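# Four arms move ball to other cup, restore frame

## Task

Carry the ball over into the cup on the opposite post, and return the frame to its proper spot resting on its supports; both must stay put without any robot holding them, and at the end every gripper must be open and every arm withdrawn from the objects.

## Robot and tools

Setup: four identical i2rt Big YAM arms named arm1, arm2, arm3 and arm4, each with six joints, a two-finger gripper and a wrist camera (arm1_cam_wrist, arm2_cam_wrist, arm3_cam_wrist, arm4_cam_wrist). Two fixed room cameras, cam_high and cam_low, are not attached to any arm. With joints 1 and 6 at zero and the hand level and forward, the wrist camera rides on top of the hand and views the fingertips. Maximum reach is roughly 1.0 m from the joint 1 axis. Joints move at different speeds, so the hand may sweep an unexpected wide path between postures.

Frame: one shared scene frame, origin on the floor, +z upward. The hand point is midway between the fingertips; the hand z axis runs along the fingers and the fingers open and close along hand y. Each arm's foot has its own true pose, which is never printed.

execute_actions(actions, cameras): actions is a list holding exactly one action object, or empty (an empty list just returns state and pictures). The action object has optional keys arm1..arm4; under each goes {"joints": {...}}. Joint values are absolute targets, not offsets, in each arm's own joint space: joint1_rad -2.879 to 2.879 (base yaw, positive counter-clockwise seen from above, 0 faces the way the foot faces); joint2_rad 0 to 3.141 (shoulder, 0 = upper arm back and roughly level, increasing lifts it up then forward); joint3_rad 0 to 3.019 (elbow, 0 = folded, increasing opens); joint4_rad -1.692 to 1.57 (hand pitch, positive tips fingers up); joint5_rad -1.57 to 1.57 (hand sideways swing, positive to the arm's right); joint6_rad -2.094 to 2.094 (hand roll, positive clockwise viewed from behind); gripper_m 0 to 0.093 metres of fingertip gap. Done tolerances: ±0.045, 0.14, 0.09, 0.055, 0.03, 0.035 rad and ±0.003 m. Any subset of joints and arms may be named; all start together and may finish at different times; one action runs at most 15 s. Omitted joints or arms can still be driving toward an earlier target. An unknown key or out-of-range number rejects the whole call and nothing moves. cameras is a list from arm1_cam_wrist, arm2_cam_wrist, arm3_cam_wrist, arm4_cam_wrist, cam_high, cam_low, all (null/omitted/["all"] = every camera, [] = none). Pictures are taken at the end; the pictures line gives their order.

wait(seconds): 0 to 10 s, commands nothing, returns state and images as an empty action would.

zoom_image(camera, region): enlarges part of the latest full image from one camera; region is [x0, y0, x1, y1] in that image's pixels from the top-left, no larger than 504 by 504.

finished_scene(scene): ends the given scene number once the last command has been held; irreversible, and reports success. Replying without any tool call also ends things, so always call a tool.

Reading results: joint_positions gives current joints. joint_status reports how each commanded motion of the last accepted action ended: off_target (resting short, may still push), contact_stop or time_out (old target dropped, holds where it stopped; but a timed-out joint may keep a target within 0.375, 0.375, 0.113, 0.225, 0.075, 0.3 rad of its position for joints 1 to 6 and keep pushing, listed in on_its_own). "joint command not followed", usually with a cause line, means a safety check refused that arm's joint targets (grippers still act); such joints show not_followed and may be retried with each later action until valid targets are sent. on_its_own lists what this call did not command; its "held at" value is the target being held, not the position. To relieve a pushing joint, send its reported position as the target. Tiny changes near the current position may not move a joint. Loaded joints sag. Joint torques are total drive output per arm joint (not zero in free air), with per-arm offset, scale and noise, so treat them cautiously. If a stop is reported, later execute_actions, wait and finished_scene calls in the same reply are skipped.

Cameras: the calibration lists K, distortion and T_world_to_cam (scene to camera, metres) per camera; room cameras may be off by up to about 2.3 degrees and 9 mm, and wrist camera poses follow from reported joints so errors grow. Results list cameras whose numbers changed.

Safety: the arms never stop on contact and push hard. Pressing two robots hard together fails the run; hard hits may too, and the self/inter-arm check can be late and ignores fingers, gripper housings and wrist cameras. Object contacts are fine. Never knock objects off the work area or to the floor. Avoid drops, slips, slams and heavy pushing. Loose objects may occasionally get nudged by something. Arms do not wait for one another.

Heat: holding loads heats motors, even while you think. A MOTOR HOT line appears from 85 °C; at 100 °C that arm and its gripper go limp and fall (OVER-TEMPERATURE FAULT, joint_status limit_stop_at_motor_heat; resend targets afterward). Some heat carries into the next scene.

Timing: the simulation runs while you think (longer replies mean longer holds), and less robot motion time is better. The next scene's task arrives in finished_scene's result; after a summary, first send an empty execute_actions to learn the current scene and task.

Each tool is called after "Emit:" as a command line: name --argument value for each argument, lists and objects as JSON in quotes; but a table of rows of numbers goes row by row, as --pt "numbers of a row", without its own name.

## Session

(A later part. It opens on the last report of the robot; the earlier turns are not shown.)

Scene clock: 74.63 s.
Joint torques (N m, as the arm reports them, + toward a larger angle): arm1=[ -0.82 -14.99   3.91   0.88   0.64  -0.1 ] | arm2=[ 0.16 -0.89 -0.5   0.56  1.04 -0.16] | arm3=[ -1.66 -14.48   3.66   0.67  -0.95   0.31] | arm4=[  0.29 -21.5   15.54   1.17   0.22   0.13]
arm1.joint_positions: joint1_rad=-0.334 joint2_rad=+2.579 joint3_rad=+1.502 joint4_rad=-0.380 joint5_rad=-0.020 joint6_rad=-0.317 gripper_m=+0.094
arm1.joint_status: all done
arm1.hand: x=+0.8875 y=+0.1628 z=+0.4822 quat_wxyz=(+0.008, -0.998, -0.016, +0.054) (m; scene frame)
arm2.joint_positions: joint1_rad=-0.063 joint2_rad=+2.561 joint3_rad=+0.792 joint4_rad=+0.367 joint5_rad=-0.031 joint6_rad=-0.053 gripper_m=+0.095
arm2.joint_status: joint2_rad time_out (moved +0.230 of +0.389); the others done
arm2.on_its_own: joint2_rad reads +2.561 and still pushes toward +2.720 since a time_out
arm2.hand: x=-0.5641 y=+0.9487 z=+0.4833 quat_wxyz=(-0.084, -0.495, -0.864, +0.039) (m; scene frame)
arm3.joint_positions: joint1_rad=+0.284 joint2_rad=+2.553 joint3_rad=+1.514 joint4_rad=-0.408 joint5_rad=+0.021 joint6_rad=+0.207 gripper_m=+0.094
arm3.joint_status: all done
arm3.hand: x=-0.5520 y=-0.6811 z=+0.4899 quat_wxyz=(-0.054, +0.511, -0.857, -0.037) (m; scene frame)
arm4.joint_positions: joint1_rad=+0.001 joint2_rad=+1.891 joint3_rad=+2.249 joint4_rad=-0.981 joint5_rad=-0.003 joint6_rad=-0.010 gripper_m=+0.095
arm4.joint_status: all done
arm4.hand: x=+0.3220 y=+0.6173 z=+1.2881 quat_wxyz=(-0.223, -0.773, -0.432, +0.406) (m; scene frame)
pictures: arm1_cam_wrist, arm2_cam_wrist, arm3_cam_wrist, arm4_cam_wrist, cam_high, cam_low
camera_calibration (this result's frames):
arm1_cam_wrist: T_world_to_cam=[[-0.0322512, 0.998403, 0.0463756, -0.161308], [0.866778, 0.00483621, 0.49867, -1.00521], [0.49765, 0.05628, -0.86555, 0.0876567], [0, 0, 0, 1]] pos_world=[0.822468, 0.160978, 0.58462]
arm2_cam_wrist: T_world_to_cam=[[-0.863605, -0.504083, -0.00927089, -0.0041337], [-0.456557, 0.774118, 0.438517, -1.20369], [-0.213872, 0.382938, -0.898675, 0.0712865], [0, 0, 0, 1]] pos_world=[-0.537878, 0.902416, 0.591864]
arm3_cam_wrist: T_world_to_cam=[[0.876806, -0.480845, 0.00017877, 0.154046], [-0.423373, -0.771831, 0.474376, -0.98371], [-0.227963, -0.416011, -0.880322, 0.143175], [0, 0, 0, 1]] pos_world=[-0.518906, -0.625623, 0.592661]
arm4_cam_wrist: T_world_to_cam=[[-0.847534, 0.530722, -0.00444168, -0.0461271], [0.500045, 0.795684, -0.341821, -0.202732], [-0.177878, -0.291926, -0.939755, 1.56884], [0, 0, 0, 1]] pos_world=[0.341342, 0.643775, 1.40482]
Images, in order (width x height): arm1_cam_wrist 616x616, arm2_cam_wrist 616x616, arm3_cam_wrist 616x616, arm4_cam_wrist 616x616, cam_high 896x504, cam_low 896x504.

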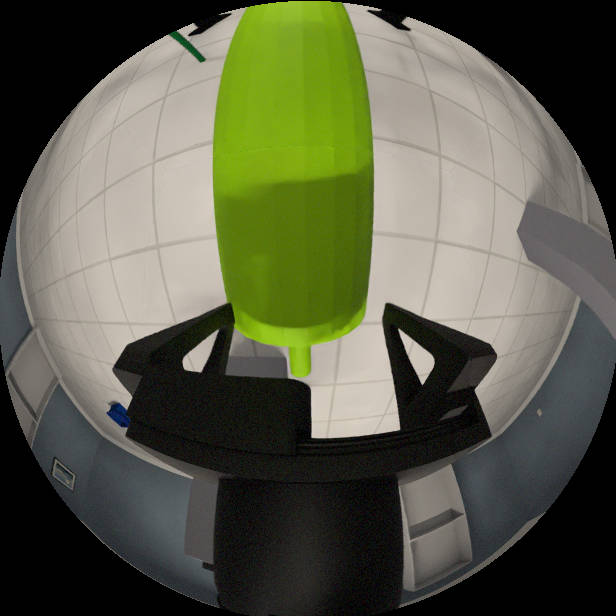

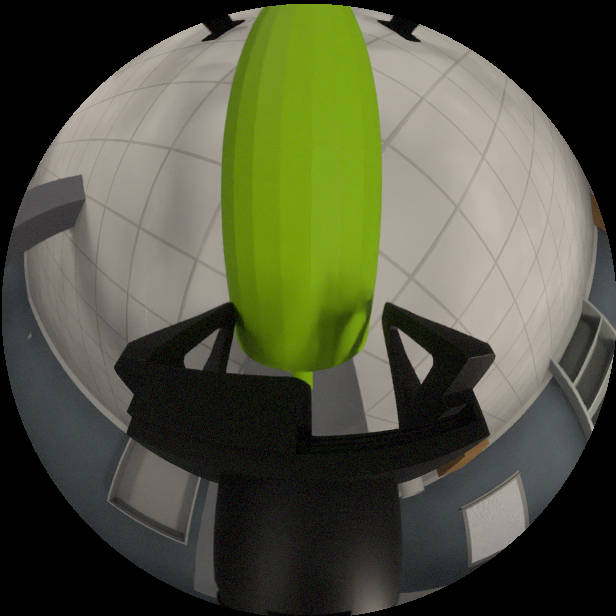

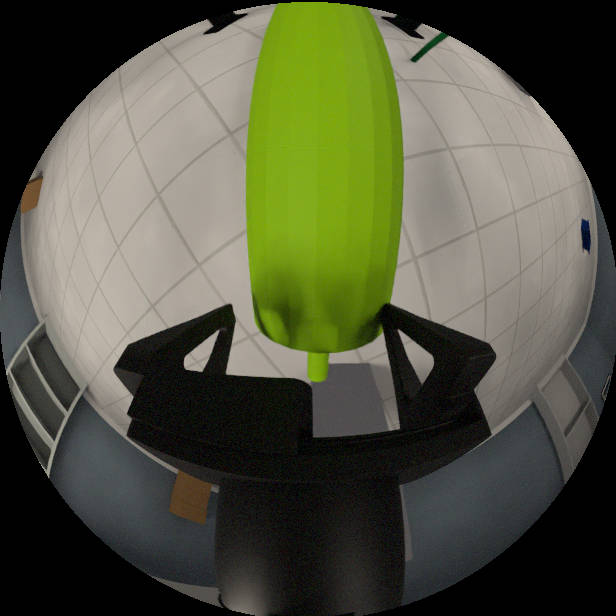

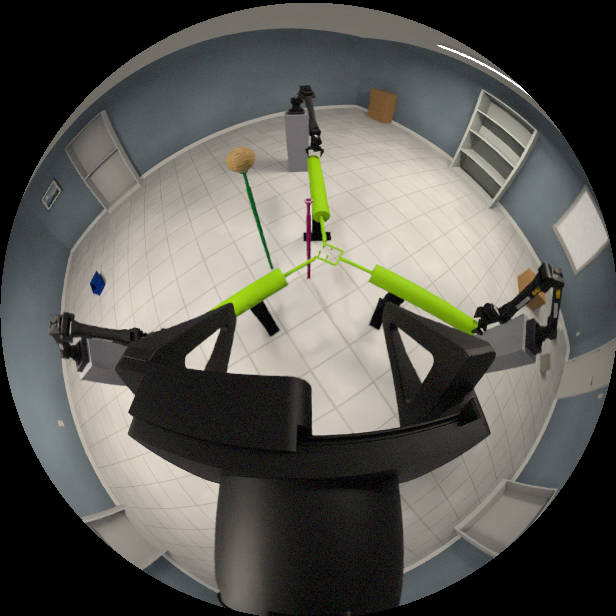

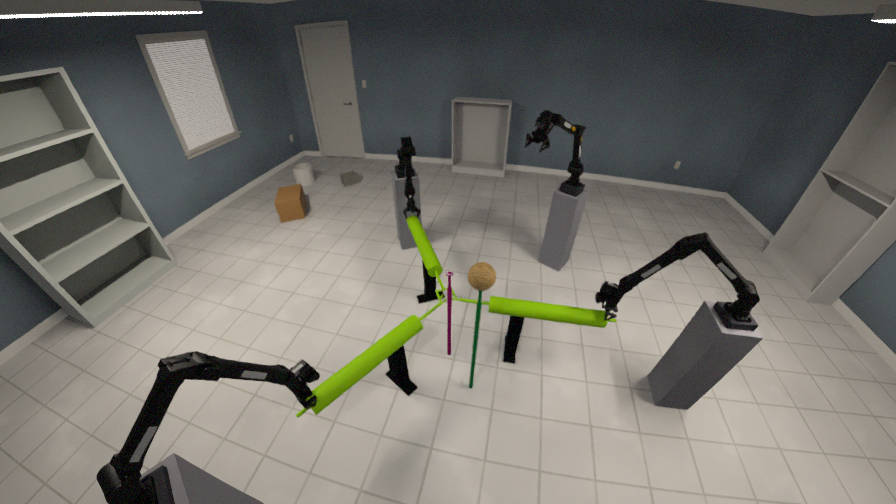

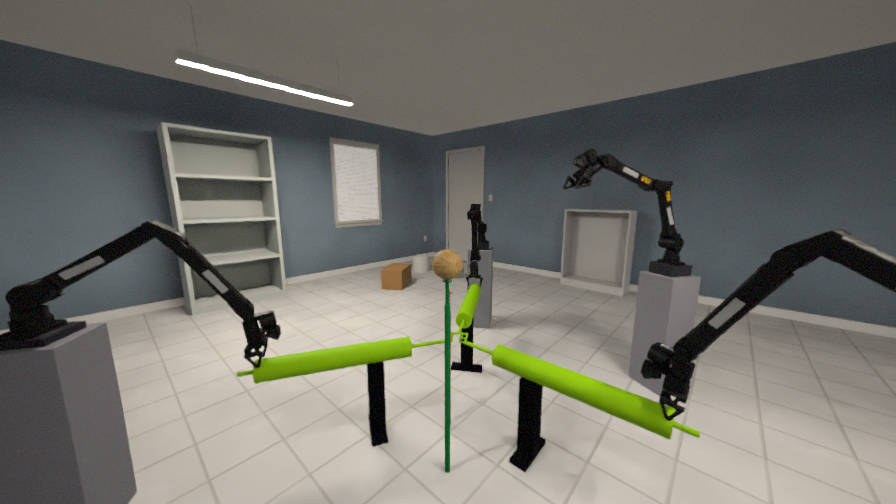

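Emit:
execute_actions --actions '[{"arm1":{"joints":{"joint2_rad":2.5,"joint3_rad":1.40,"joint4_rad":-0.46}},"arm2":{"joints":{"joint2_rad":2.5,"joint3_rad":0.67,"joint4_rad":0.25}},"arm3":{"joints":{"joint2_rad":2.47,"joint3_rad":1.41,"joint4_rad":-0.49}}}]' --cameras '[]'

Emit:
execute_actions --actions '[{"arm1":{"joints":{"joint2_rad":2.6,"joint3_rad":1.45}},"arm2":{"joints":{"joint2_rad":2.63,"joint3_rad":0.74}},"arm3":{"joints":{"joint2_rad":2.57,"joint3_rad":1.46}}}]' --cameras '[]'

Emit:
execute_actions --actions '[{"arm1":{"joints":{"joint2_rad":2.66,"joint3_rad":1.49,"joint4_rad":-0.39}},"arm2":{"joints":{"joint2_rad":2.72,"joint3_rad":0.80,"joint4_rad":0.34}},"arm3":{"joints":{"joint2_rad":2.63,"joint3_rad":1.5,"joint4_rad":-0.42}}}]'

Scene clock: 84.43 s.
Joint torques (N m, as the arm reports them, + toward a larger angle): arm1=[ -0.49 -21.01   4.42   0.17  -0.07  -0.12] | arm2=[  0.24 -11.69  -2.45   0.09   0.05  -0.12] | arm3=[ -1.6  -21.16   4.25   0.39  -0.16   0.29] | arm4=[  0.31 -21.53  15.55   1.18   0.23   0.12]
arm1.joint_positions: joint1_rad=-0.339 joint2_rad=+2.510 joint3_rad=+1.389 joint4_rad=-0.451 joint5_rad=-0.003 joint6_rad=-0.315 gripper_m=+0.094
arm1.joint_status: all done
arm1.hand: x=+0.9413 y=+0.1526 z=+0.4974 quat_wxyz=(-0.002, -1.000, -0.012, -0.004) (m; scene frame)
arm2.joint_positions: joint1_rad=-0.063 joint2_rad=+2.521 joint3_rad=+0.668 joint4_rad=+0.259 joint5_rad=-0.005 joint6_rad=-0.057 gripper_m=+0.095
arm2.joint_status: all done
arm2.hand: x=-0.6067 y=+1.0223 z=+0.5004 quat_wxyz=(+0.004, -0.497, -0.868, -0.002) (m; scene frame)
arm3.joint_positions: joint1_rad=+0.284 joint2_rad=+2.492 joint3_rad=+1.395 joint4_rad=-0.488 joint5_rad=+0.002 joint6_rad=+0.208 gripper_m=+0.094
arm3.joint_status: all done
arm3.hand: x=-0.5731 y=-0.7411 z=+0.4983 quat_wxyz=(+0.003, +0.513, -0.859, +0.003) (m; scene frame)
arm4.joint_positions: joint1_rad=+0.001 joint2_rad=+1.891 joint3_rad=+2.249 joint4_rad=-0.981 joint5_rad=-0.003 joint6_rad=-0.010 gripper_m=+0.095
arm4.joint_status: not commanded
arm4.hand: x=+0.3220 y=+0.6173 z=+1.2881 quat_wxyz=(-0.223, -0.773, -0.432, +0.406) (m; scene frame)
pictures: none
No camera images: the call's "cameras" was empty. Leave "cameras" out to get every camera's image.

Scene clock: 85.40 s.
Joint torques (N m, as the arm reports them, + toward a larger angle): arm1=[ -0.44 -19.02   4.19   0.13  -0.07  -0.12] | arm2=[ 0.28 -9.88 -3.59  0.05  0.06 -0.11] | arm3=[ -1.69 -17.69   4.24   0.37  -0.17   0.29] | arm4=[  0.31 -21.54  15.55   1.18   0.22   0.13]
arm1.joint_positions: joint1_rad=-0.339 joint2_rad=+2.578 joint3_rad=+1.440 joint4_rad=-0.451 joint5_rad=-0.003 joint6_rad=-0.315 gripper_m=+0.094
arm1.joint_status: all done
arm1.hand: x=+0.9409 y=+0.1528 z=+0.4706 quat_wxyz=(-0.004, -1.000, -0.012, -0.012) (m; scene frame)
arm2.joint_positions: joint1_rad=-0.063 joint2_rad=+2.621 joint3_rad=+0.748 joint4_rad=+0.259 joint5_rad=-0.005 joint6_rad=-0.057 gripper_m=+0.095
arm2.joint_status: all done
arm2.hand: x=-0.6055 y=+1.0195 z=+0.4674 quat_wxyz=(+0.012, -0.497, -0.868, -0.008) (m; scene frame)
arm3.joint_positions: joint1_rad=+0.284 joint2_rad=+2.544 joint3_rad=+1.444 joint4_rad=-0.488 joint5_rad=+0.002 joint6_rad=+0.208 gripper_m=+0.094
arm3.joint_status: all done
arm3.hand: x=-0.5711 y=-0.7343 z=+0.4800 quat_wxyz=(+0.004, +0.513, -0.859, +0.004) (m; scene frame)
arm4.joint_positions: joint1_rad=+0.001 joint2_rad=+1.891 joint3_rad=+2.249 joint4_rad=-0.981 joint5_rad=-0.003 joint6_rad=-0.010 gripper_m=+0.095
arm4.joint_status: not commanded
arm4.hand: x=+0.3220 y=+0.6173 z=+1.2881 quat_wxyz=(-0.223, -0.773, -0.432, +0.406) (m; scene frame)
pictures: none
No camera images: the call's "cameras" was empty. Leave "cameras" out to get every camera's image.

Scene clock: 86.27 s.
Joint torques (N m, as the arm reports them, + toward a larger angle): arm1=[ -0.45 -18.8    4.44   1.1   -0.07  -0.12] | arm2=[ 0.16 -9.32 -3.39  1.07  0.07 -0.13] | arm3=[ -1.74 -18.04   4.43   1.    -0.15   0.29] | arm4=[  0.29 -21.53  15.54   1.18   0.23   0.13]
arm1.joint_positions: joint1_rad=-0.339 joint2_rad=+2.635 joint3_rad=+1.475 joint4_rad=-0.406 joint5_rad=-0.003 joint6_rad=-0.315 gripper_m=+0.094
arm1.joint_status: all done
arm1.hand: x=+0.9351 y=+0.1546 z=+0.4469 quat_wxyz=(-0.001, -1.000, -0.012, +0.000) (m; scene frame)
arm2.joint_positions: joint1_rad=-0.063 joint2_rad=+2.706 joint3_rad=+0.803 joint4_rad=+0.321 joint5_rad=-0.005 joint6_rad=-0.057 gripper_m=+0.095
arm2.joint_status: all done
arm2.hand: x=-0.6025 y=+1.0135 z=+0.4396 quat_wxyz=(-0.001, -0.497, -0.868, +0.001) (m; scene frame)
arm3.joint_positions: joint1_rad=+0.284 joint2_rad=+2.605 joint3_rad=+1.480 joint4_rad=-0.429 joint5_rad=+0.002 joint6_rad=+0.208 gripper_m=+0.094
arm3.joint_status: all done
arm3.hand: x=-0.5687 y=-0.7259 z=+0.4539 quat_wxyz=(-0.008, +0.512, -0.859, -0.007) (m; scene frame)
arm4.joint_positions: joint1_rad=+0.001 joint2_rad=+1.891 joint3_rad=+2.249 joint4_rad=-0.981 joint5_rad=-0.003 joint6_rad=-0.010 gripper_m=+0.095
arm4.joint_status: not commanded
arm4.hand: x=+0.3220 y=+0.6173 z=+1.2881 quat_wxyz=(-0.223, -0.773, -0.432, +0.406) (m; scene frame)
pictures: arm1_cam_wrist, arm2_cam_wrist, arm3_cam_wrist, arm4_cam_wrist, cam_high, cam_low
camera_calibration (this result's frames):
arm1_cam_wrist: T_world_to_cam=[[-0.02875, 0.999203, 0.0277021, -0.145043], [0.807288, 0.00686743, 0.590118, -1.01429], [0.589458, 0.0393295, -0.806841, -0.0755735], [0, 0, 0, 1]] pos_world=[0.859197, 0.154865, 0.541591]
arm2_cam_wrist: T_world_to_cam=[[-0.863083, -0.505014, 0.00702461, -0.0110012], [-0.402602, 0.696323, 0.594177, -1.20929], [-0.304959, 0.509996, -0.804304, -0.226157], [0, 0, 0, 1]] pos_world=[-0.565326, 0.95184, 0.536711]
arm3_cam_wrist: T_world_to_cam=[[0.877314, -0.479896, 0.00445824, 0.14616], [-0.397371, -0.721176, 0.567452, -0.998928], [-0.269103, -0.499605, -0.823394, -0.0208475], [0, 0, 0, 1]] pos_world=[-0.530783, -0.660677, 0.549027]
arm4_cam_wrist: T_world_to_cam=[[-0.847534, 0.530722, -0.00444168, -0.0461271], [0.500045, 0.795684, -0.341821, -0.202732], [-0.177878, -0.291926, -0.939755, 1.56884], [0, 0, 0, 1]] pos_world=[0.341342, 0.643775, 1.40482]
Images, in order (width x height): arm1_cam_wrist 616x616, arm2_cam_wrist 616x616, arm3_cam_wrist 616x616, arm4_cam_wrist 616x616, cam_high 896x504, cam_low 896x504.

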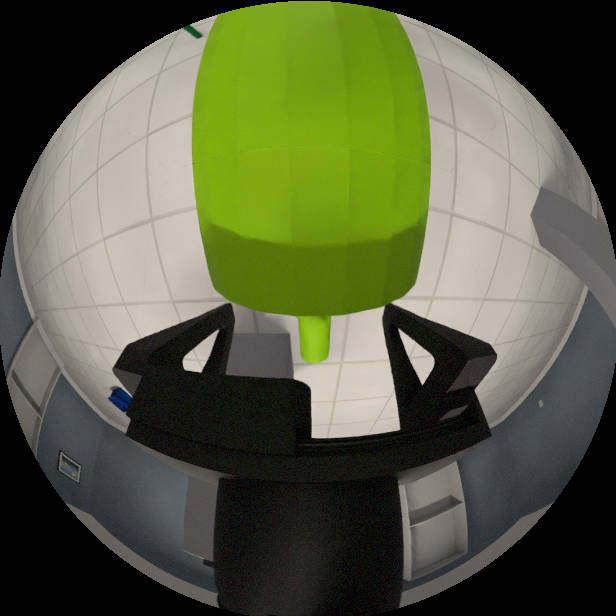

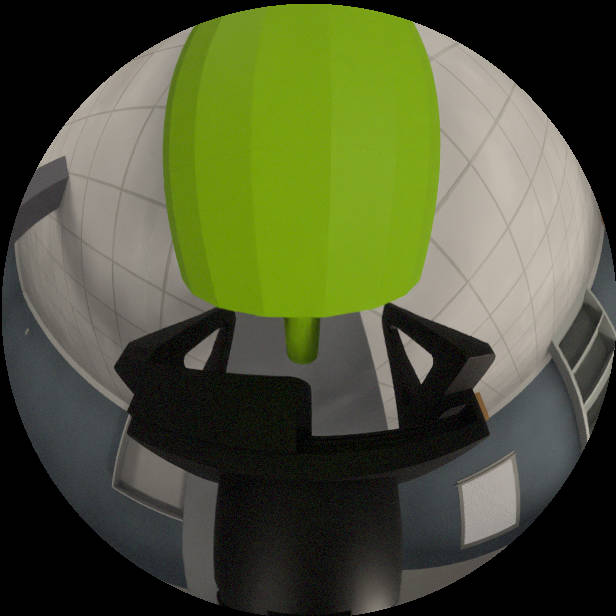

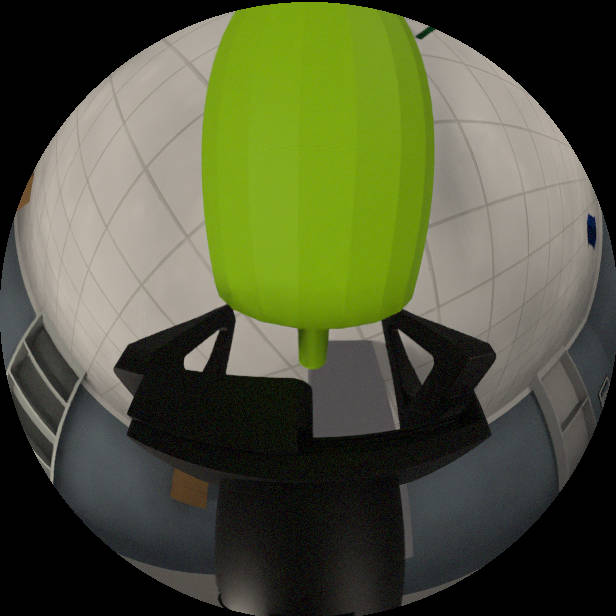

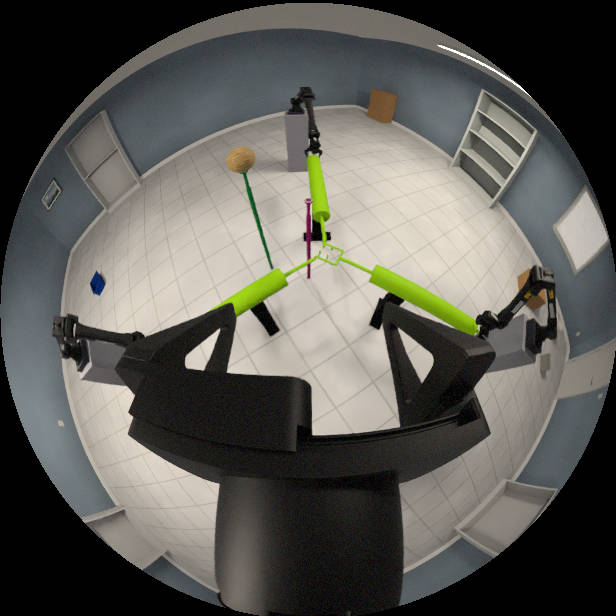

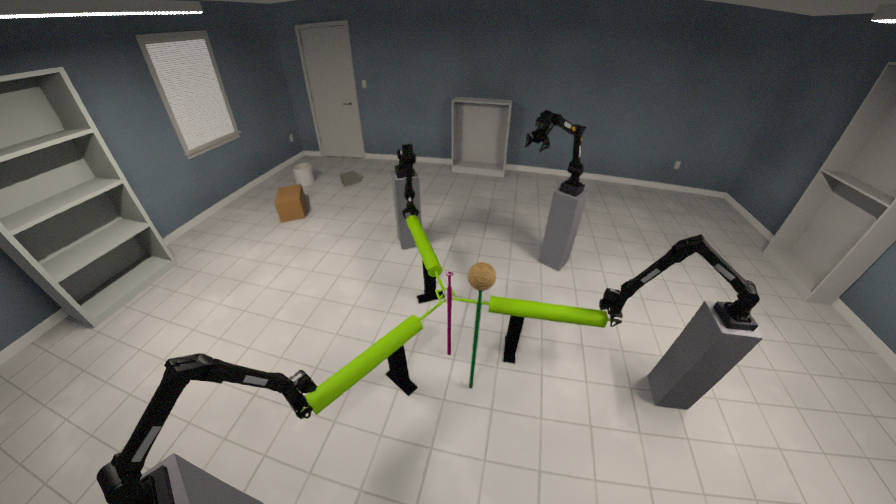

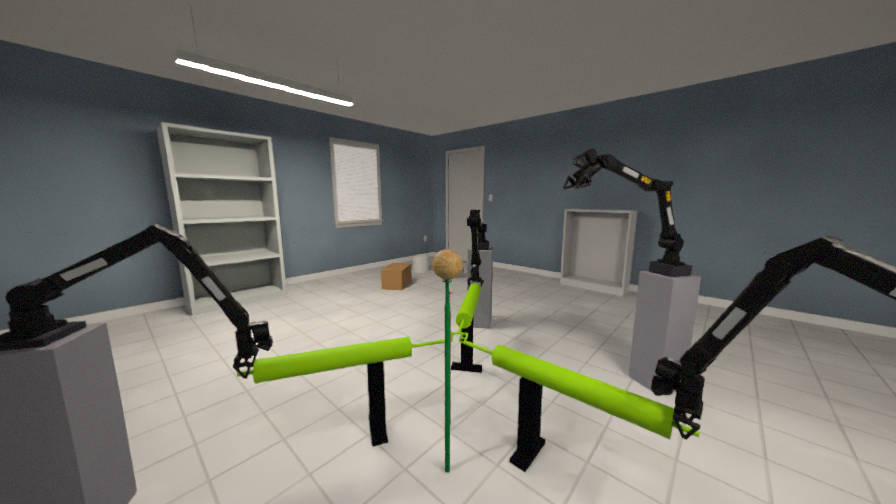

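Emit:
execute_actions --actions '[{"arm1":{"joints":{"joint2_rad":2.70,"joint3_rad":1.505}},"arm2":{"joints":{"joint2_rad":2.75,"joint3_rad":0.82,"joint1_rad":-0.04}},"arm3":{"joints":{"joint2_rad":2.685,"joint3_rad":1.52}}}]' --cameras '[]'

Emit:
execute_actions --actions '[{"arm1":{"joints":{"gripper_m":0}},"arm2":{"joints":{"gripper_m":0}},"arm3":{"joints":{"gripper_m":0}}}]' --cameras '["cam_low","arm4_cam_wrist","arm2_cam_wrist"]'

Emit:
zoom_image --camera "cam_low" --region '[620, 350, 740, 460]'

Emit:
zoom_image --camera "arm4_cam_wrist" --region '[280, 185, 380, 285]'

Scene clock: 92.47 s.
Joint torques (N m, as the arm reports them, + toward a larger angle): arm1=[ -0.51 -18.54   4.22   0.96  -0.07  -0.13] | arm2=[ 1.5  -9.01 -3.1   1.03  0.03 -0.11] | arm3=[ -1.65 -17.98   4.04   0.79  -0.15   0.29] | arm4=[  0.31 -21.52  15.54   1.17   0.23   0.13]
arm1.joint_positions: joint1_rad=-0.339 joint2_rad=+2.674 joint3_rad=+1.489 joint4_rad=-0.404 joint5_rad=-0.003 joint6_rad=-0.315 gripper_m=+0.094
arm1.joint_status: all done
arm1.hand: x=+0.9450 y=+0.1517 z=+0.4288 quat_wxyz=(-0.004, -1.000, -0.012, -0.012) (m; scene frame)
arm2.joint_positions: joint1_rad=-0.056 joint2_rad=+2.729 joint3_rad=+0.818 joint4_rad=+0.321 joint5_rad=-0.005 joint6_rad=-0.057 gripper_m=+0.095
arm2.joint_status: all done
arm2.hand: x=-0.6020 y=+1.0167 z=+0.4320 quat_wxyz=(+0.003, -0.494, -0.870, -0.001) (m; scene frame)
arm3.joint_positions: joint1_rad=+0.284 joint2_rad=+2.662 joint3_rad=+1.503 joint4_rad=-0.427 joint5_rad=+0.002 joint6_rad=+0.208 gripper_m=+0.094
arm3.joint_status: all done
arm3.hand: x=-0.5723 y=-0.7379 z=+0.4278 quat_wxyz=(+0.004, +0.513, -0.859, +0.004) (m; scene frame)
arm4.joint_positions: joint1_rad=+0.001 joint2_rad=+1.891 joint3_rad=+2.249 joint4_rad=-0.981 joint5_rad=-0.003 joint6_rad=-0.010 gripper_m=+0.095
arm4.joint_status: not commanded
arm4.hand: x=+0.3220 y=+0.6173 z=+1.2881 quat_wxyz=(-0.223, -0.773, -0.432, +0.406) (m; scene frame)
pictures: none
No camera images: the call's "cameras" was empty. Leave "cameras" out to get every camera's image.

Scene clock: 93.20 s.
Joint torques (N m, as the arm reports them, + toward a larger angle): arm1=[ -0.26 -18.59   4.22   0.83  -0.37   0.02] | arm2=[ 1.36 -9.4  -3.02  1.01  0.18 -0.16] | arm3=[ -1.64 -17.89   4.03   0.79  -0.06   0.22] | arm4=[  0.28 -21.59  15.54   1.17   0.23   0.13]
arm1.joint_positions: joint1_rad=-0.342 joint2_rad=+2.674 joint3_rad=+1.490 joint4_rad=-0.401 joint5_rad=+0.003 joint6_rad=-0.330 gripper_m=+0.019
arm1.joint_status: gripper_m off_target (ended at +0.019, target +0.000)
arm1.hand: x=+0.9443 y=+0.1547 z=+0.4290 quat_wxyz=(-0.001, -1.000, -0.018, -0.010) (m; scene frame)
arm2.joint_positions: joint1_rad=-0.054 joint2_rad=+2.729 joint3_rad=+0.818 joint4_rad=+0.322 joint5_rad=-0.008 joint6_rad=-0.054 gripper_m=+0.019
arm2.joint_status: gripper_m off_target (ended at +0.019, target +0.000)
arm2.hand: x=-0.6008 y=+1.0166 z=+0.4319 quat_wxyz=(+0.001, -0.494, -0.869, -0.002) (m; scene frame)
arm3.joint_positions: joint1_rad=+0.284 joint2_rad=+2.662 joint3_rad=+1.503 joint4_rad=-0.427 joint5_rad=+0.000 joint6_rad=+0.217 gripper_m=+0.018
arm3.joint_status: gripper_m off_target (ended at +0.018, target +0.000)
arm3.hand: x=-0.5726 y=-0.7378 z=+0.4278 quat_wxyz=(+0.004, +0.509, -0.861, +0.003) (m; scene frame)
arm4.joint_positions: joint1_rad=+0.001 joint2_rad=+1.891 joint3_rad=+2.249 joint4_rad=-0.981 joint5_rad=-0.003 joint6_rad=-0.010 gripper_m=+0.095
arm4.joint_status: not commanded
arm4.hand: x=+0.3220 y=+0.6173 z=+1.2881 quat_wxyz=(-0.223, -0.773, -0.432, +0.406) (m; scene frame)
pictures: arm2_cam_wrist, arm4_cam_wrist, cam_low
camera_calibration (this result's frames):
arm2_cam_wrist: T_world_to_cam=[[-0.860392, -0.509622, 0.00339374, 0.0000001311], [-0.40634, 0.69001, 0.598977, -1.20406], [-0.307594, 0.513976, -0.800759, -0.240599], [0, 0, 0, 1]] pos_world=[-0.563267, 0.954479, 0.528546]
arm4_cam_wrist: T_world_to_cam=[[-0.847534, 0.530722, -0.00444168, -0.0461271], [0.500045, 0.795684, -0.341821, -0.202732], [-0.177878, -0.291926, -0.939755, 1.56884], [0, 0, 0, 1]] pos_world=[0.341342, 0.643775, 1.40482]
Images, in order (width x height): arm2_cam_wrist 616x616, arm4_cam_wrist 616x616, cam_low 896x504.

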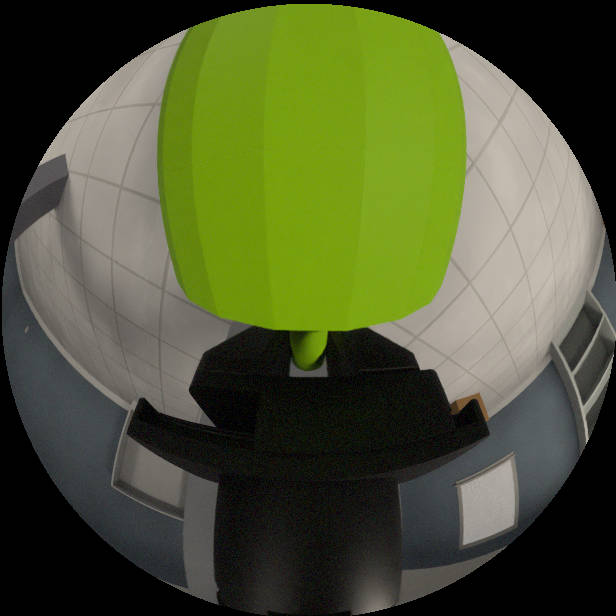

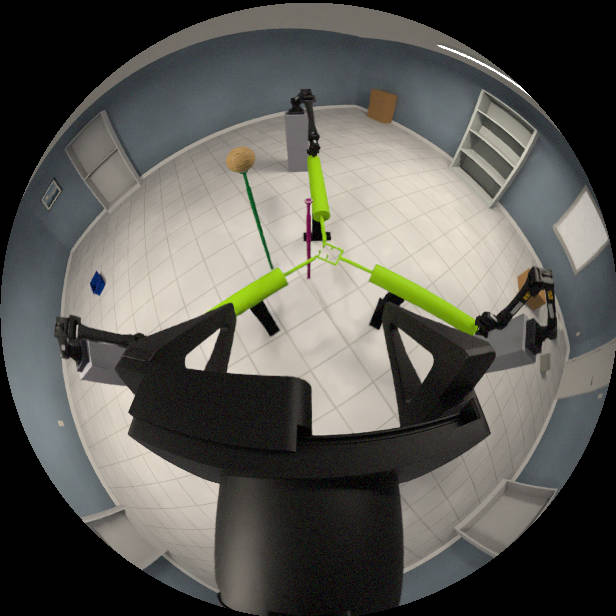

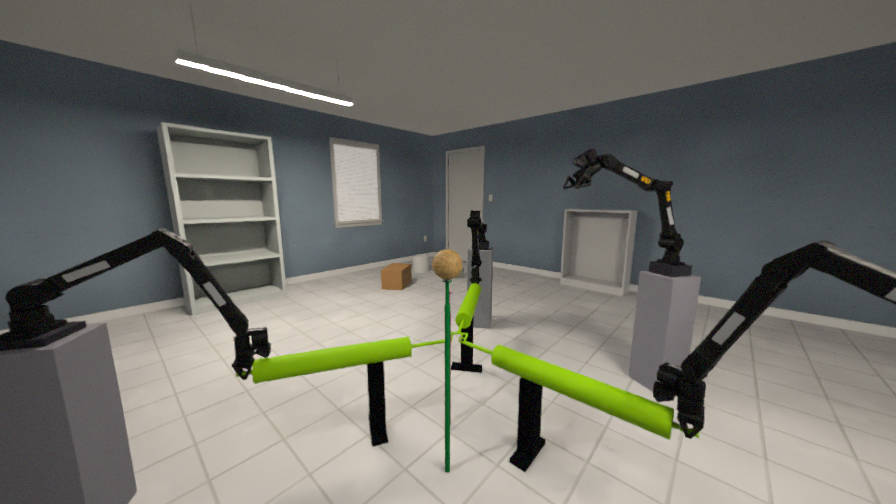

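Region (620, 350, 740, 460) of cam_low's 896x504 image, scaled by 4.200, with more detail than that image has; it fills the top 462 rows of this view, and the rest is white.

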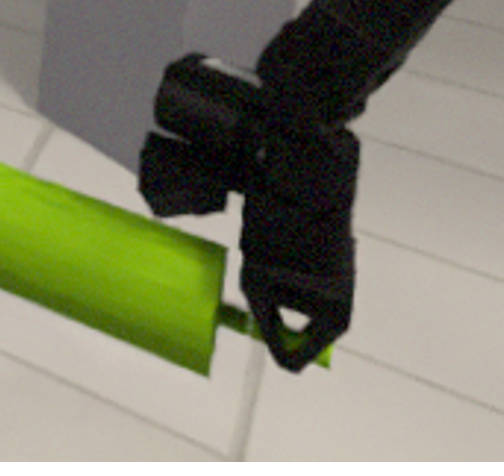

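Region (280, 185, 380, 285) of arm4_cam_wrist's 616x616 image, scaled by 5.040, with more detail than that image has.

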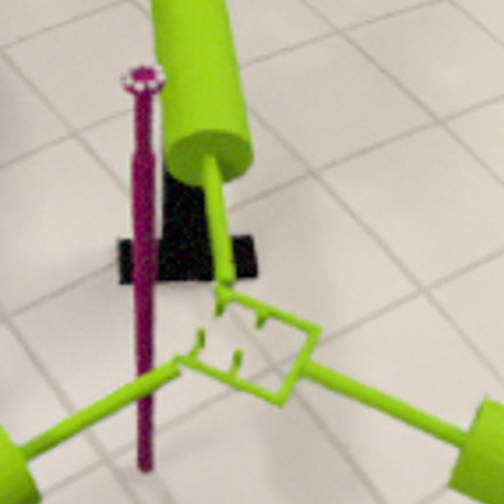

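Emit:
execute_actions --actions '[{"arm1":{"joints":{"joint2_rad":2.50,"joint3_rad":1.395,"joint4_rad":-0.43}},"arm2":{"joints":{"joint2_rad":2.52,"joint3_rad":0.685,"joint4_rad":0.28,"joint1_rad":-0.055}},"arm3":{"joints":{"joint2_rad":2.49,"joint3_rad":1.43,"joint4_rad":-0.475}}}]' --cameras '["cam_low"]'

Scene clock: 104.73 s.
Joint torques (N m, as the arm reports them, + toward a larger angle): arm1=[ -0.18 -22.97   3.78   0.27  -0.33   0.06] | arm2=[  0.47 -12.42  -3.27   0.25   0.19  -0.14] | arm3=[ -1.49 -22.79   3.87   0.34  -0.08   0.22] | arm4=[  0.27 -21.55  15.54   1.18   0.23   0.13]
arm1.joint_positions: joint1_rad=-0.344 joint2_rad=+2.533 joint3_rad=+1.391 joint4_rad=-0.424 joint5_rad=+0.003 joint6_rad=-0.334 gripper_m=+0.019
arm1.joint_status: all done
arm1.hand: x=+0.9441 y=+0.1554 z=+0.4859 quat_wxyz=(+0.002, -1.000, -0.019, -0.002) (m; scene frame)
arm2.joint_positions: joint1_rad=-0.054 joint2_rad=+2.552 joint3_rad=+0.692 joint4_rad=+0.288 joint5_rad=-0.008 joint6_rad=-0.052 gripper_m=+0.019
arm2.joint_status: all done
arm2.hand: x=-0.6003 y=+1.0162 z=+0.4904 quat_wxyz=(-0.006, -0.495, -0.869, +0.002) (m; scene frame)
arm3.joint_positions: joint1_rad=+0.282 joint2_rad=+2.530 joint3_rad=+1.421 joint4_rad=-0.472 joint5_rad=+0.000 joint6_rad=+0.217 gripper_m=+0.018
arm3.joint_status: all done
arm3.hand: x=-0.5712 y=-0.7381 z=+0.4832 quat_wxyz=(+0.002, +0.508, -0.861, +0.002) (m; scene frame)
arm4.joint_positions: joint1_rad=+0.001 joint2_rad=+1.891 joint3_rad=+2.249 joint4_rad=-0.981 joint5_rad=-0.003 joint6_rad=-0.010 gripper_m=+0.095
arm4.joint_status: not commanded
arm4.hand: x=+0.3220 y=+0.6173 z=+1.2881 quat_wxyz=(-0.223, -0.773, -0.432, +0.406) (m; scene frame)
pictures: cam_low
Images, in order (width x height): cam_low 896x504.

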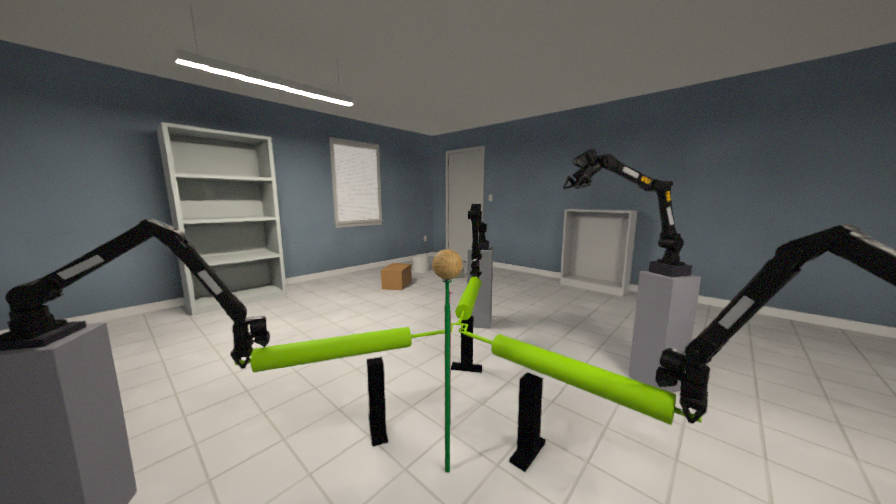

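Light. Continue.

Emit:
execute_actions --actions '[{"arm1":{"joints":{"joint2_rad":2.352,"joint3_rad":1.33,"joint4_rad":-0.51}},"arm2":{"joints":{"joint2_rad":2.31,"joint3_rad":0.585,"joint4_rad":0.17}},"arm3":{"joints":{"joint2_rad":2.34,"joint3_rad":1.372,"joint4_rad":-0.555}}}]' --cameras '[]'

Emit:
execute_actions --actions '[{"arm1":{"joints":{"joint2_rad":2.20,"joint3_rad":1.295,"joint4_rad":-0.625}},"arm2":{"joints":{"joint2_rad":2.045,"joint3_rad":0.515,"joint4_rad":-0.02}},"arm3":{"joints":{"joint2_rad":2.195,"joint3_rad":1.345,"joint4_rad":-0.67}}}]' --cameras '[]'

Emit:
execute_actions --actions '[{"arm1":{"joints":{"joint2_rad":2.06,"joint3_rad":1.295,"joint4_rad":-0.76}},"arm2":{"joints":{"joint2_rad":1.765,"joint3_rad":0.495,"joint4_rad":-0.275}},"arm3":{"joints":{"joint2_rad":2.06,"joint3_rad":1.35,"joint4_rad":-0.805}}}]' --cameras '[]'

Emit:
execute_actions --actions '[{"arm1":{"joints":{"joint2_rad":1.94,"joint3_rad":1.33,"joint4_rad":-0.91}},"arm2":{"joints":{"joint2_rad":1.505,"joint3_rad":0.53,"joint4_rad":-0.565}},"arm3":{"joints":{"joint2_rad":1.945,"joint3_rad":1.39,"joint4_rad":-0.95}}}]' --cameras '[]'

Emit:
execute_actions --actions '[{"arm1":{"joints":{"joint2_rad":1.84,"joint3_rad":1.39,"joint4_rad":-1.07}},"arm2":{"joints":{"joint2_rad":1.30,"joint3_rad":0.61,"joint4_rad":-0.85}},"arm3":{"joints":{"joint2_rad":1.855,"joint3_rad":1.455,"joint4_rad":-1.11}}}]' --cameras '["cam_low","cam_high","arm4_cam_wrist"]'

Scene clock: 114.40 s.
Joint torques (N m, as the arm reports them, + toward a larger angle): arm1=[  0.06 -22.14   4.56   0.3   -0.36   0.09] | arm2=[  0.02 -11.45  -1.88   0.08   0.18  -0.15] | arm3=[ -1.89 -22.11   4.71   0.63  -0.05   0.23] | arm4=[  0.29 -21.56  15.53   1.17   0.23   0.13]
arm1.joint_positions: joint1_rad=-0.346 joint2_rad=+2.381 joint3_rad=+1.323 joint4_rad=-0.506 joint5_rad=+0.003 joint6_rad=-0.336 gripper_m=+0.019
arm1.joint_status: all done
arm1.hand: x=+0.9433 y=+0.1571 z=+0.5516 quat_wxyz=(+0.002, -1.000, -0.019, -0.001) (m; scene frame)
arm2.joint_positions: joint1_rad=-0.054 joint2_rad=+2.340 joint3_rad=+0.586 joint4_rad=+0.182 joint5_rad=-0.008 joint6_rad=-0.052 gripper_m=+0.019
arm2.joint_status: all done
arm2.hand: x=-0.6010 y=+1.0182 z=+0.5516 quat_wxyz=(-0.006, -0.495, -0.869, +0.002) (m; scene frame)
arm3.joint_positions: joint1_rad=+0.283 joint2_rad=+2.379 joint3_rad=+1.358 joint4_rad=-0.558 joint5_rad=+0.000 joint6_rad=+0.217 gripper_m=+0.018
arm3.joint_status: all done
arm3.hand: x=-0.5715 y=-0.7368 z=+0.5500 quat_wxyz=(+0.002, +0.508, -0.861, +0.001) (m; scene frame)
arm4.joint_positions: joint1_rad=+0.001 joint2_rad=+1.891 joint3_rad=+2.249 joint4_rad=-0.981 joint5_rad=-0.003 joint6_rad=-0.010 gripper_m=+0.095
arm4.joint_status: not commanded
arm4.hand: x=+0.3220 y=+0.6173 z=+1.2881 quat_wxyz=(-0.223, -0.773, -0.432, +0.406) (m; scene frame)
pictures: none
No camera images: the call's "cameras" was empty. Leave "cameras" out to get every camera's image.

Scene clock: 115.33 s.
Joint torques (N m, as the arm reports them, + toward a larger angle): arm1=[  0.09 -21.35   5.5    0.44  -0.36   0.08] | arm2=[  0.27 -10.89   0.44   0.04   0.22  -0.17] | arm3=[ -1.74 -21.67   5.65   0.83  -0.1    0.23] | arm4=[  0.28 -21.56  15.54   1.18   0.23   0.13]
arm1.joint_positions: joint1_rad=-0.347 joint2_rad=+2.228 joint3_rad=+1.284 joint4_rad=-0.623 joint5_rad=+0.003 joint6_rad=-0.336 gripper_m=+0.019
arm1.joint_status: all done
arm1.hand: x=+0.9430 y=+0.1573 z=+0.6216 quat_wxyz=(+0.002, -1.000, -0.019, -0.002) (m; scene frame)
arm2.joint_positions: joint1_rad=-0.054 joint2_rad=+2.076 joint3_rad=+0.509 joint4_rad=-0.007 joint5_rad=-0.008 joint6_rad=-0.052 gripper_m=+0.019
arm2.joint_status: all done
arm2.hand: x=-0.6008 y=+1.0186 z=+0.6189 quat_wxyz=(-0.005, -0.495, -0.869, +0.002) (m; scene frame)
arm3.joint_positions: joint1_rad=+0.284 joint2_rad=+2.233 joint3_rad=+1.326 joint4_rad=-0.677 joint5_rad=+0.001 joint6_rad=+0.217 gripper_m=+0.018
arm3.joint_status: all done
arm3.hand: x=-0.5717 y=-0.7370 z=+0.6193 quat_wxyz=(+0.003, +0.509, -0.861, +0.003) (m; scene frame)
arm4.joint_positions: joint1_rad=+0.001 joint2_rad=+1.891 joint3_rad=+2.249 joint4_rad=-0.981 joint5_rad=-0.003 joint6_rad=-0.010 gripper_m=+0.095
arm4.joint_status: not commanded
arm4.hand: x=+0.3220 y=+0.6173 z=+1.2881 quat_wxyz=(-0.223, -0.773, -0.432, +0.406) (m; scene frame)
pictures: none
No camera images: the call's "cameras" was empty. Leave "cameras" out to get every camera's image.

Scene clock: 116.33 s.
Joint torques (N m, as the arm reports them, + toward a larger angle): arm1=[  0.32 -20.87   6.6    0.54  -0.33   0.08] | arm2=[ 0.28 -9.42  3.54 -0.02  0.15 -0.16] | arm3=[ -1.41 -21.18   6.82   0.93  -0.17   0.22] | arm4=[  0.29 -21.53  15.54   1.18   0.23   0.13]
arm1.joint_positions: joint1_rad=-0.347 joint2_rad=+2.089 joint3_rad=+1.279 joint4_rad=-0.762 joint5_rad=+0.003 joint6_rad=-0.336 gripper_m=+0.019
arm1.joint_status: all done
arm1.hand: x=+0.9428 y=+0.1571 z=+0.6917 quat_wxyz=(+0.001, -1.000, -0.019, -0.004) (m; scene frame)
arm2.joint_positions: joint1_rad=-0.054 joint2_rad=+1.795 joint3_rad=+0.479 joint4_rad=-0.263 joint5_rad=-0.007 joint6_rad=-0.052 gripper_m=+0.019
arm2.joint_status: all done
arm2.hand: x=-0.6004 y=+1.0184 z=+0.6868 quat_wxyz=(-0.003, -0.495, -0.869, +0.000) (m; scene frame)
arm3.joint_positions: joint1_rad=+0.284 joint2_rad=+2.099 joint3_rad=+1.325 joint4_rad=-0.815 joint5_rad=+0.002 joint6_rad=+0.217 gripper_m=+0.018
arm3.joint_status: all done
arm3.hand: x=-0.5715 y=-0.7377 z=+0.6893 quat_wxyz=(+0.005, +0.509, -0.861, +0.005) (m; scene frame)
arm4.joint_positions: joint1_rad=+0.001 joint2_rad=+1.891 joint3_rad=+2.249 joint4_rad=-0.981 joint5_rad=-0.003 joint6_rad=-0.010 gripper_m=+0.095
arm4.joint_status: not commanded
arm4.hand: x=+0.3220 y=+0.6173 z=+1.2881 quat_wxyz=(-0.223, -0.773, -0.432, +0.406) (m; scene frame)
pictures: none
No camera images: the call's "cameras" was empty. Leave "cameras" out to get every camera's image.

Scene clock: 117.33 s.
Joint torques (N m, as the arm reports them, + toward a larger angle): arm1=[ -0.47 -19.43   9.21   0.02  -0.22   0.01] | arm2=[ 0.31 -7.86  7.47 -0.24  0.16 -0.16] | arm3=[ -1.82 -19.71   9.34   0.29  -0.25   0.21] | arm4=[  0.3  -21.54  15.53   1.19   0.23   0.12]
arm1.joint_positions: joint1_rad=-0.338 joint2_rad=+1.960 joint3_rad=+1.290 joint4_rad=-0.896 joint5_rad=+0.000 joint6_rad=-0.328 gripper_m=+0.019
arm1.joint_status: all done
arm1.hand: x=+0.9435 y=+0.1512 z=+0.7602 quat_wxyz=(+0.001, -1.000, -0.020, -0.001) (m; scene frame)
arm2.joint_positions: joint1_rad=-0.054 joint2_rad=+1.524 joint3_rad=+0.499 joint4_rad=-0.543 joint5_rad=-0.007 joint6_rad=-0.052 gripper_m=+0.019
arm2.joint_status: all done
arm2.hand: x=-0.5985 y=+1.0154 z=+0.7574 quat_wxyz=(-0.008, -0.495, -0.869, +0.004) (m; scene frame)
arm3.joint_positions: joint1_rad=+0.284 joint2_rad=+1.975 joint3_rad=+1.335 joint4_rad=-0.947 joint5_rad=+0.004 joint6_rad=+0.218 gripper_m=+0.018
arm3.joint_status: all done
arm3.hand: x=-0.5724 y=-0.7420 z=+0.7569 quat_wxyz=(+0.003, +0.508, -0.861, +0.005) (m; scene frame)
arm4.joint_positions: joint1_rad=+0.001 joint2_rad=+1.891 joint3_rad=+2.249 joint4_rad=-0.981 joint5_rad=-0.003 joint6_rad=-0.010 gripper_m=+0.095
arm4.joint_status: not commanded
arm4.hand: x=+0.3220 y=+0.6173 z=+1.2881 quat_wxyz=(-0.223, -0.773, -0.432, +0.406) (m; scene frame)
pictures: none
No camera images: the call's "cameras" was empty. Leave "cameras" out to get every camera's image.

Scene clock: 118.37 s.
Joint torques (N m, as the arm reports them, + toward a larger angle): arm1=[ -0.41 -19.41  10.03  -0.17  -0.2    0.  ] | arm2=[ 0.55 -6.84 10.38 -0.34  0.13 -0.16] | arm3=[ -1.69 -19.51   9.96   0.1   -0.33   0.21] | arm4=[  0.26 -21.55  15.55   1.18   0.23   0.12]
arm1.joint_positions: joint1_rad=-0.338 joint2_rad=+1.865 joint3_rad=+1.347 joint4_rad=-1.053 joint5_rad=-0.001 joint6_rad=-0.328 gripper_m=+0.019
arm1.joint_status: all done
arm1.hand: x=+0.9434 y=+0.1514 z=+0.8263 quat_wxyz=(+0.000, -1.000, -0.019, -0.003) (m; scene frame)
arm2.joint_positions: joint1_rad=-0.054 joint2_rad=+1.316 joint3_rad=+0.566 joint4_rad=-0.825 joint5_rad=-0.007 joint6_rad=-0.052 gripper_m=+0.019
arm2.joint_status: all done
arm2.hand: x=-0.5987 y=+1.0166 z=+0.8256 quat_wxyz=(-0.004, -0.495, -0.869, +0.002) (m; scene frame)
arm3.joint_positions: joint1_rad=+0.284 joint2_rad=+1.887 joint3_rad=+1.397 joint4_rad=-1.103 joint5_rad=+0.006 joint6_rad=+0.218 gripper_m=+0.018
arm3.joint_status: all done
arm3.hand: x=-0.5720 y=-0.7424 z=+0.8225 quat_wxyz=(+0.005, +0.508, -0.861, +0.008) (m; scene frame)
arm4.joint_positions: joint1_rad=+0.001 joint2_rad=+1.891 joint3_rad=+2.249 joint4_rad=-0.981 joint5_rad=-0.003 joint6_rad=-0.010 gripper_m=+0.095
arm4.joint_status: not commanded
arm4.hand: x=+0.3220 y=+0.6173 z=+1.2881 quat_wxyz=(-0.223, -0.773, -0.432, +0.406) (m; scene frame)
pictures: arm4_cam_wrist, cam_high, cam_low
camera_calibration (this result's frames):
arm4_cam_wrist: T_world_to_cam=[[-0.847534, 0.530722, -0.00444168, -0.0461271], [0.500045, 0.795684, -0.341821, -0.202732], [-0.177878, -0.291926, -0.939755, 1.56884], [0, 0, 0, 1]] pos_world=[0.341342, 0.643775, 1.40482]
Images, in order (width x height): arm4_cam_wrist 616x616, cam_high 896x504, cam_low 896x504.

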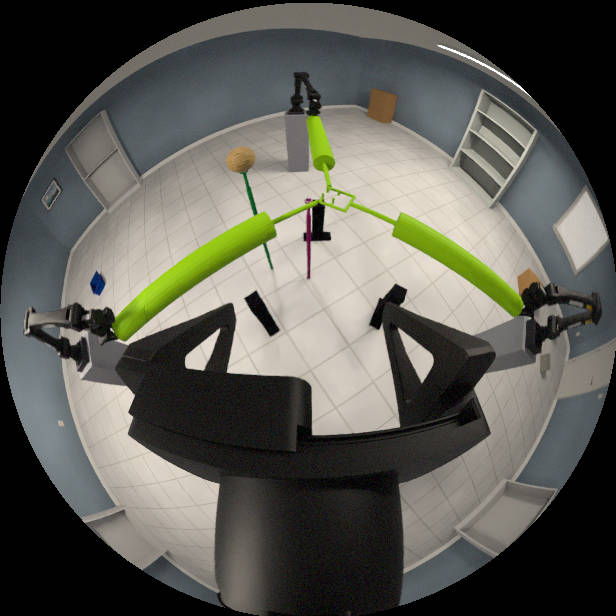

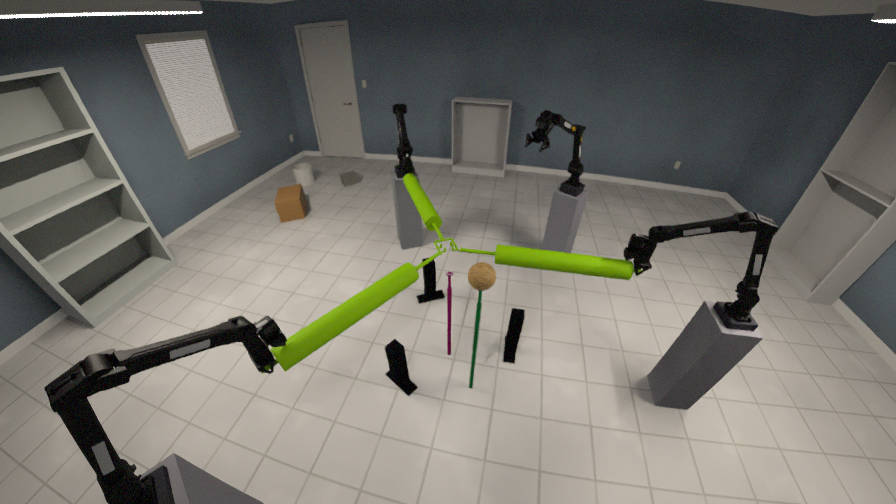

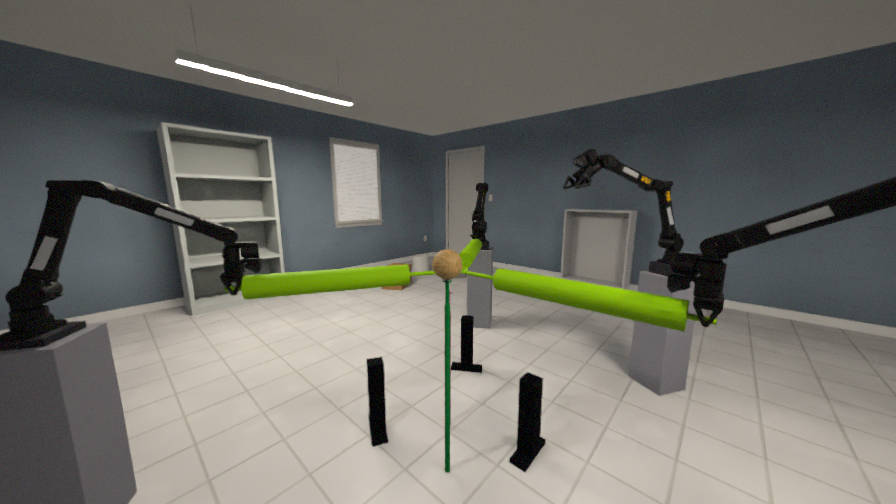

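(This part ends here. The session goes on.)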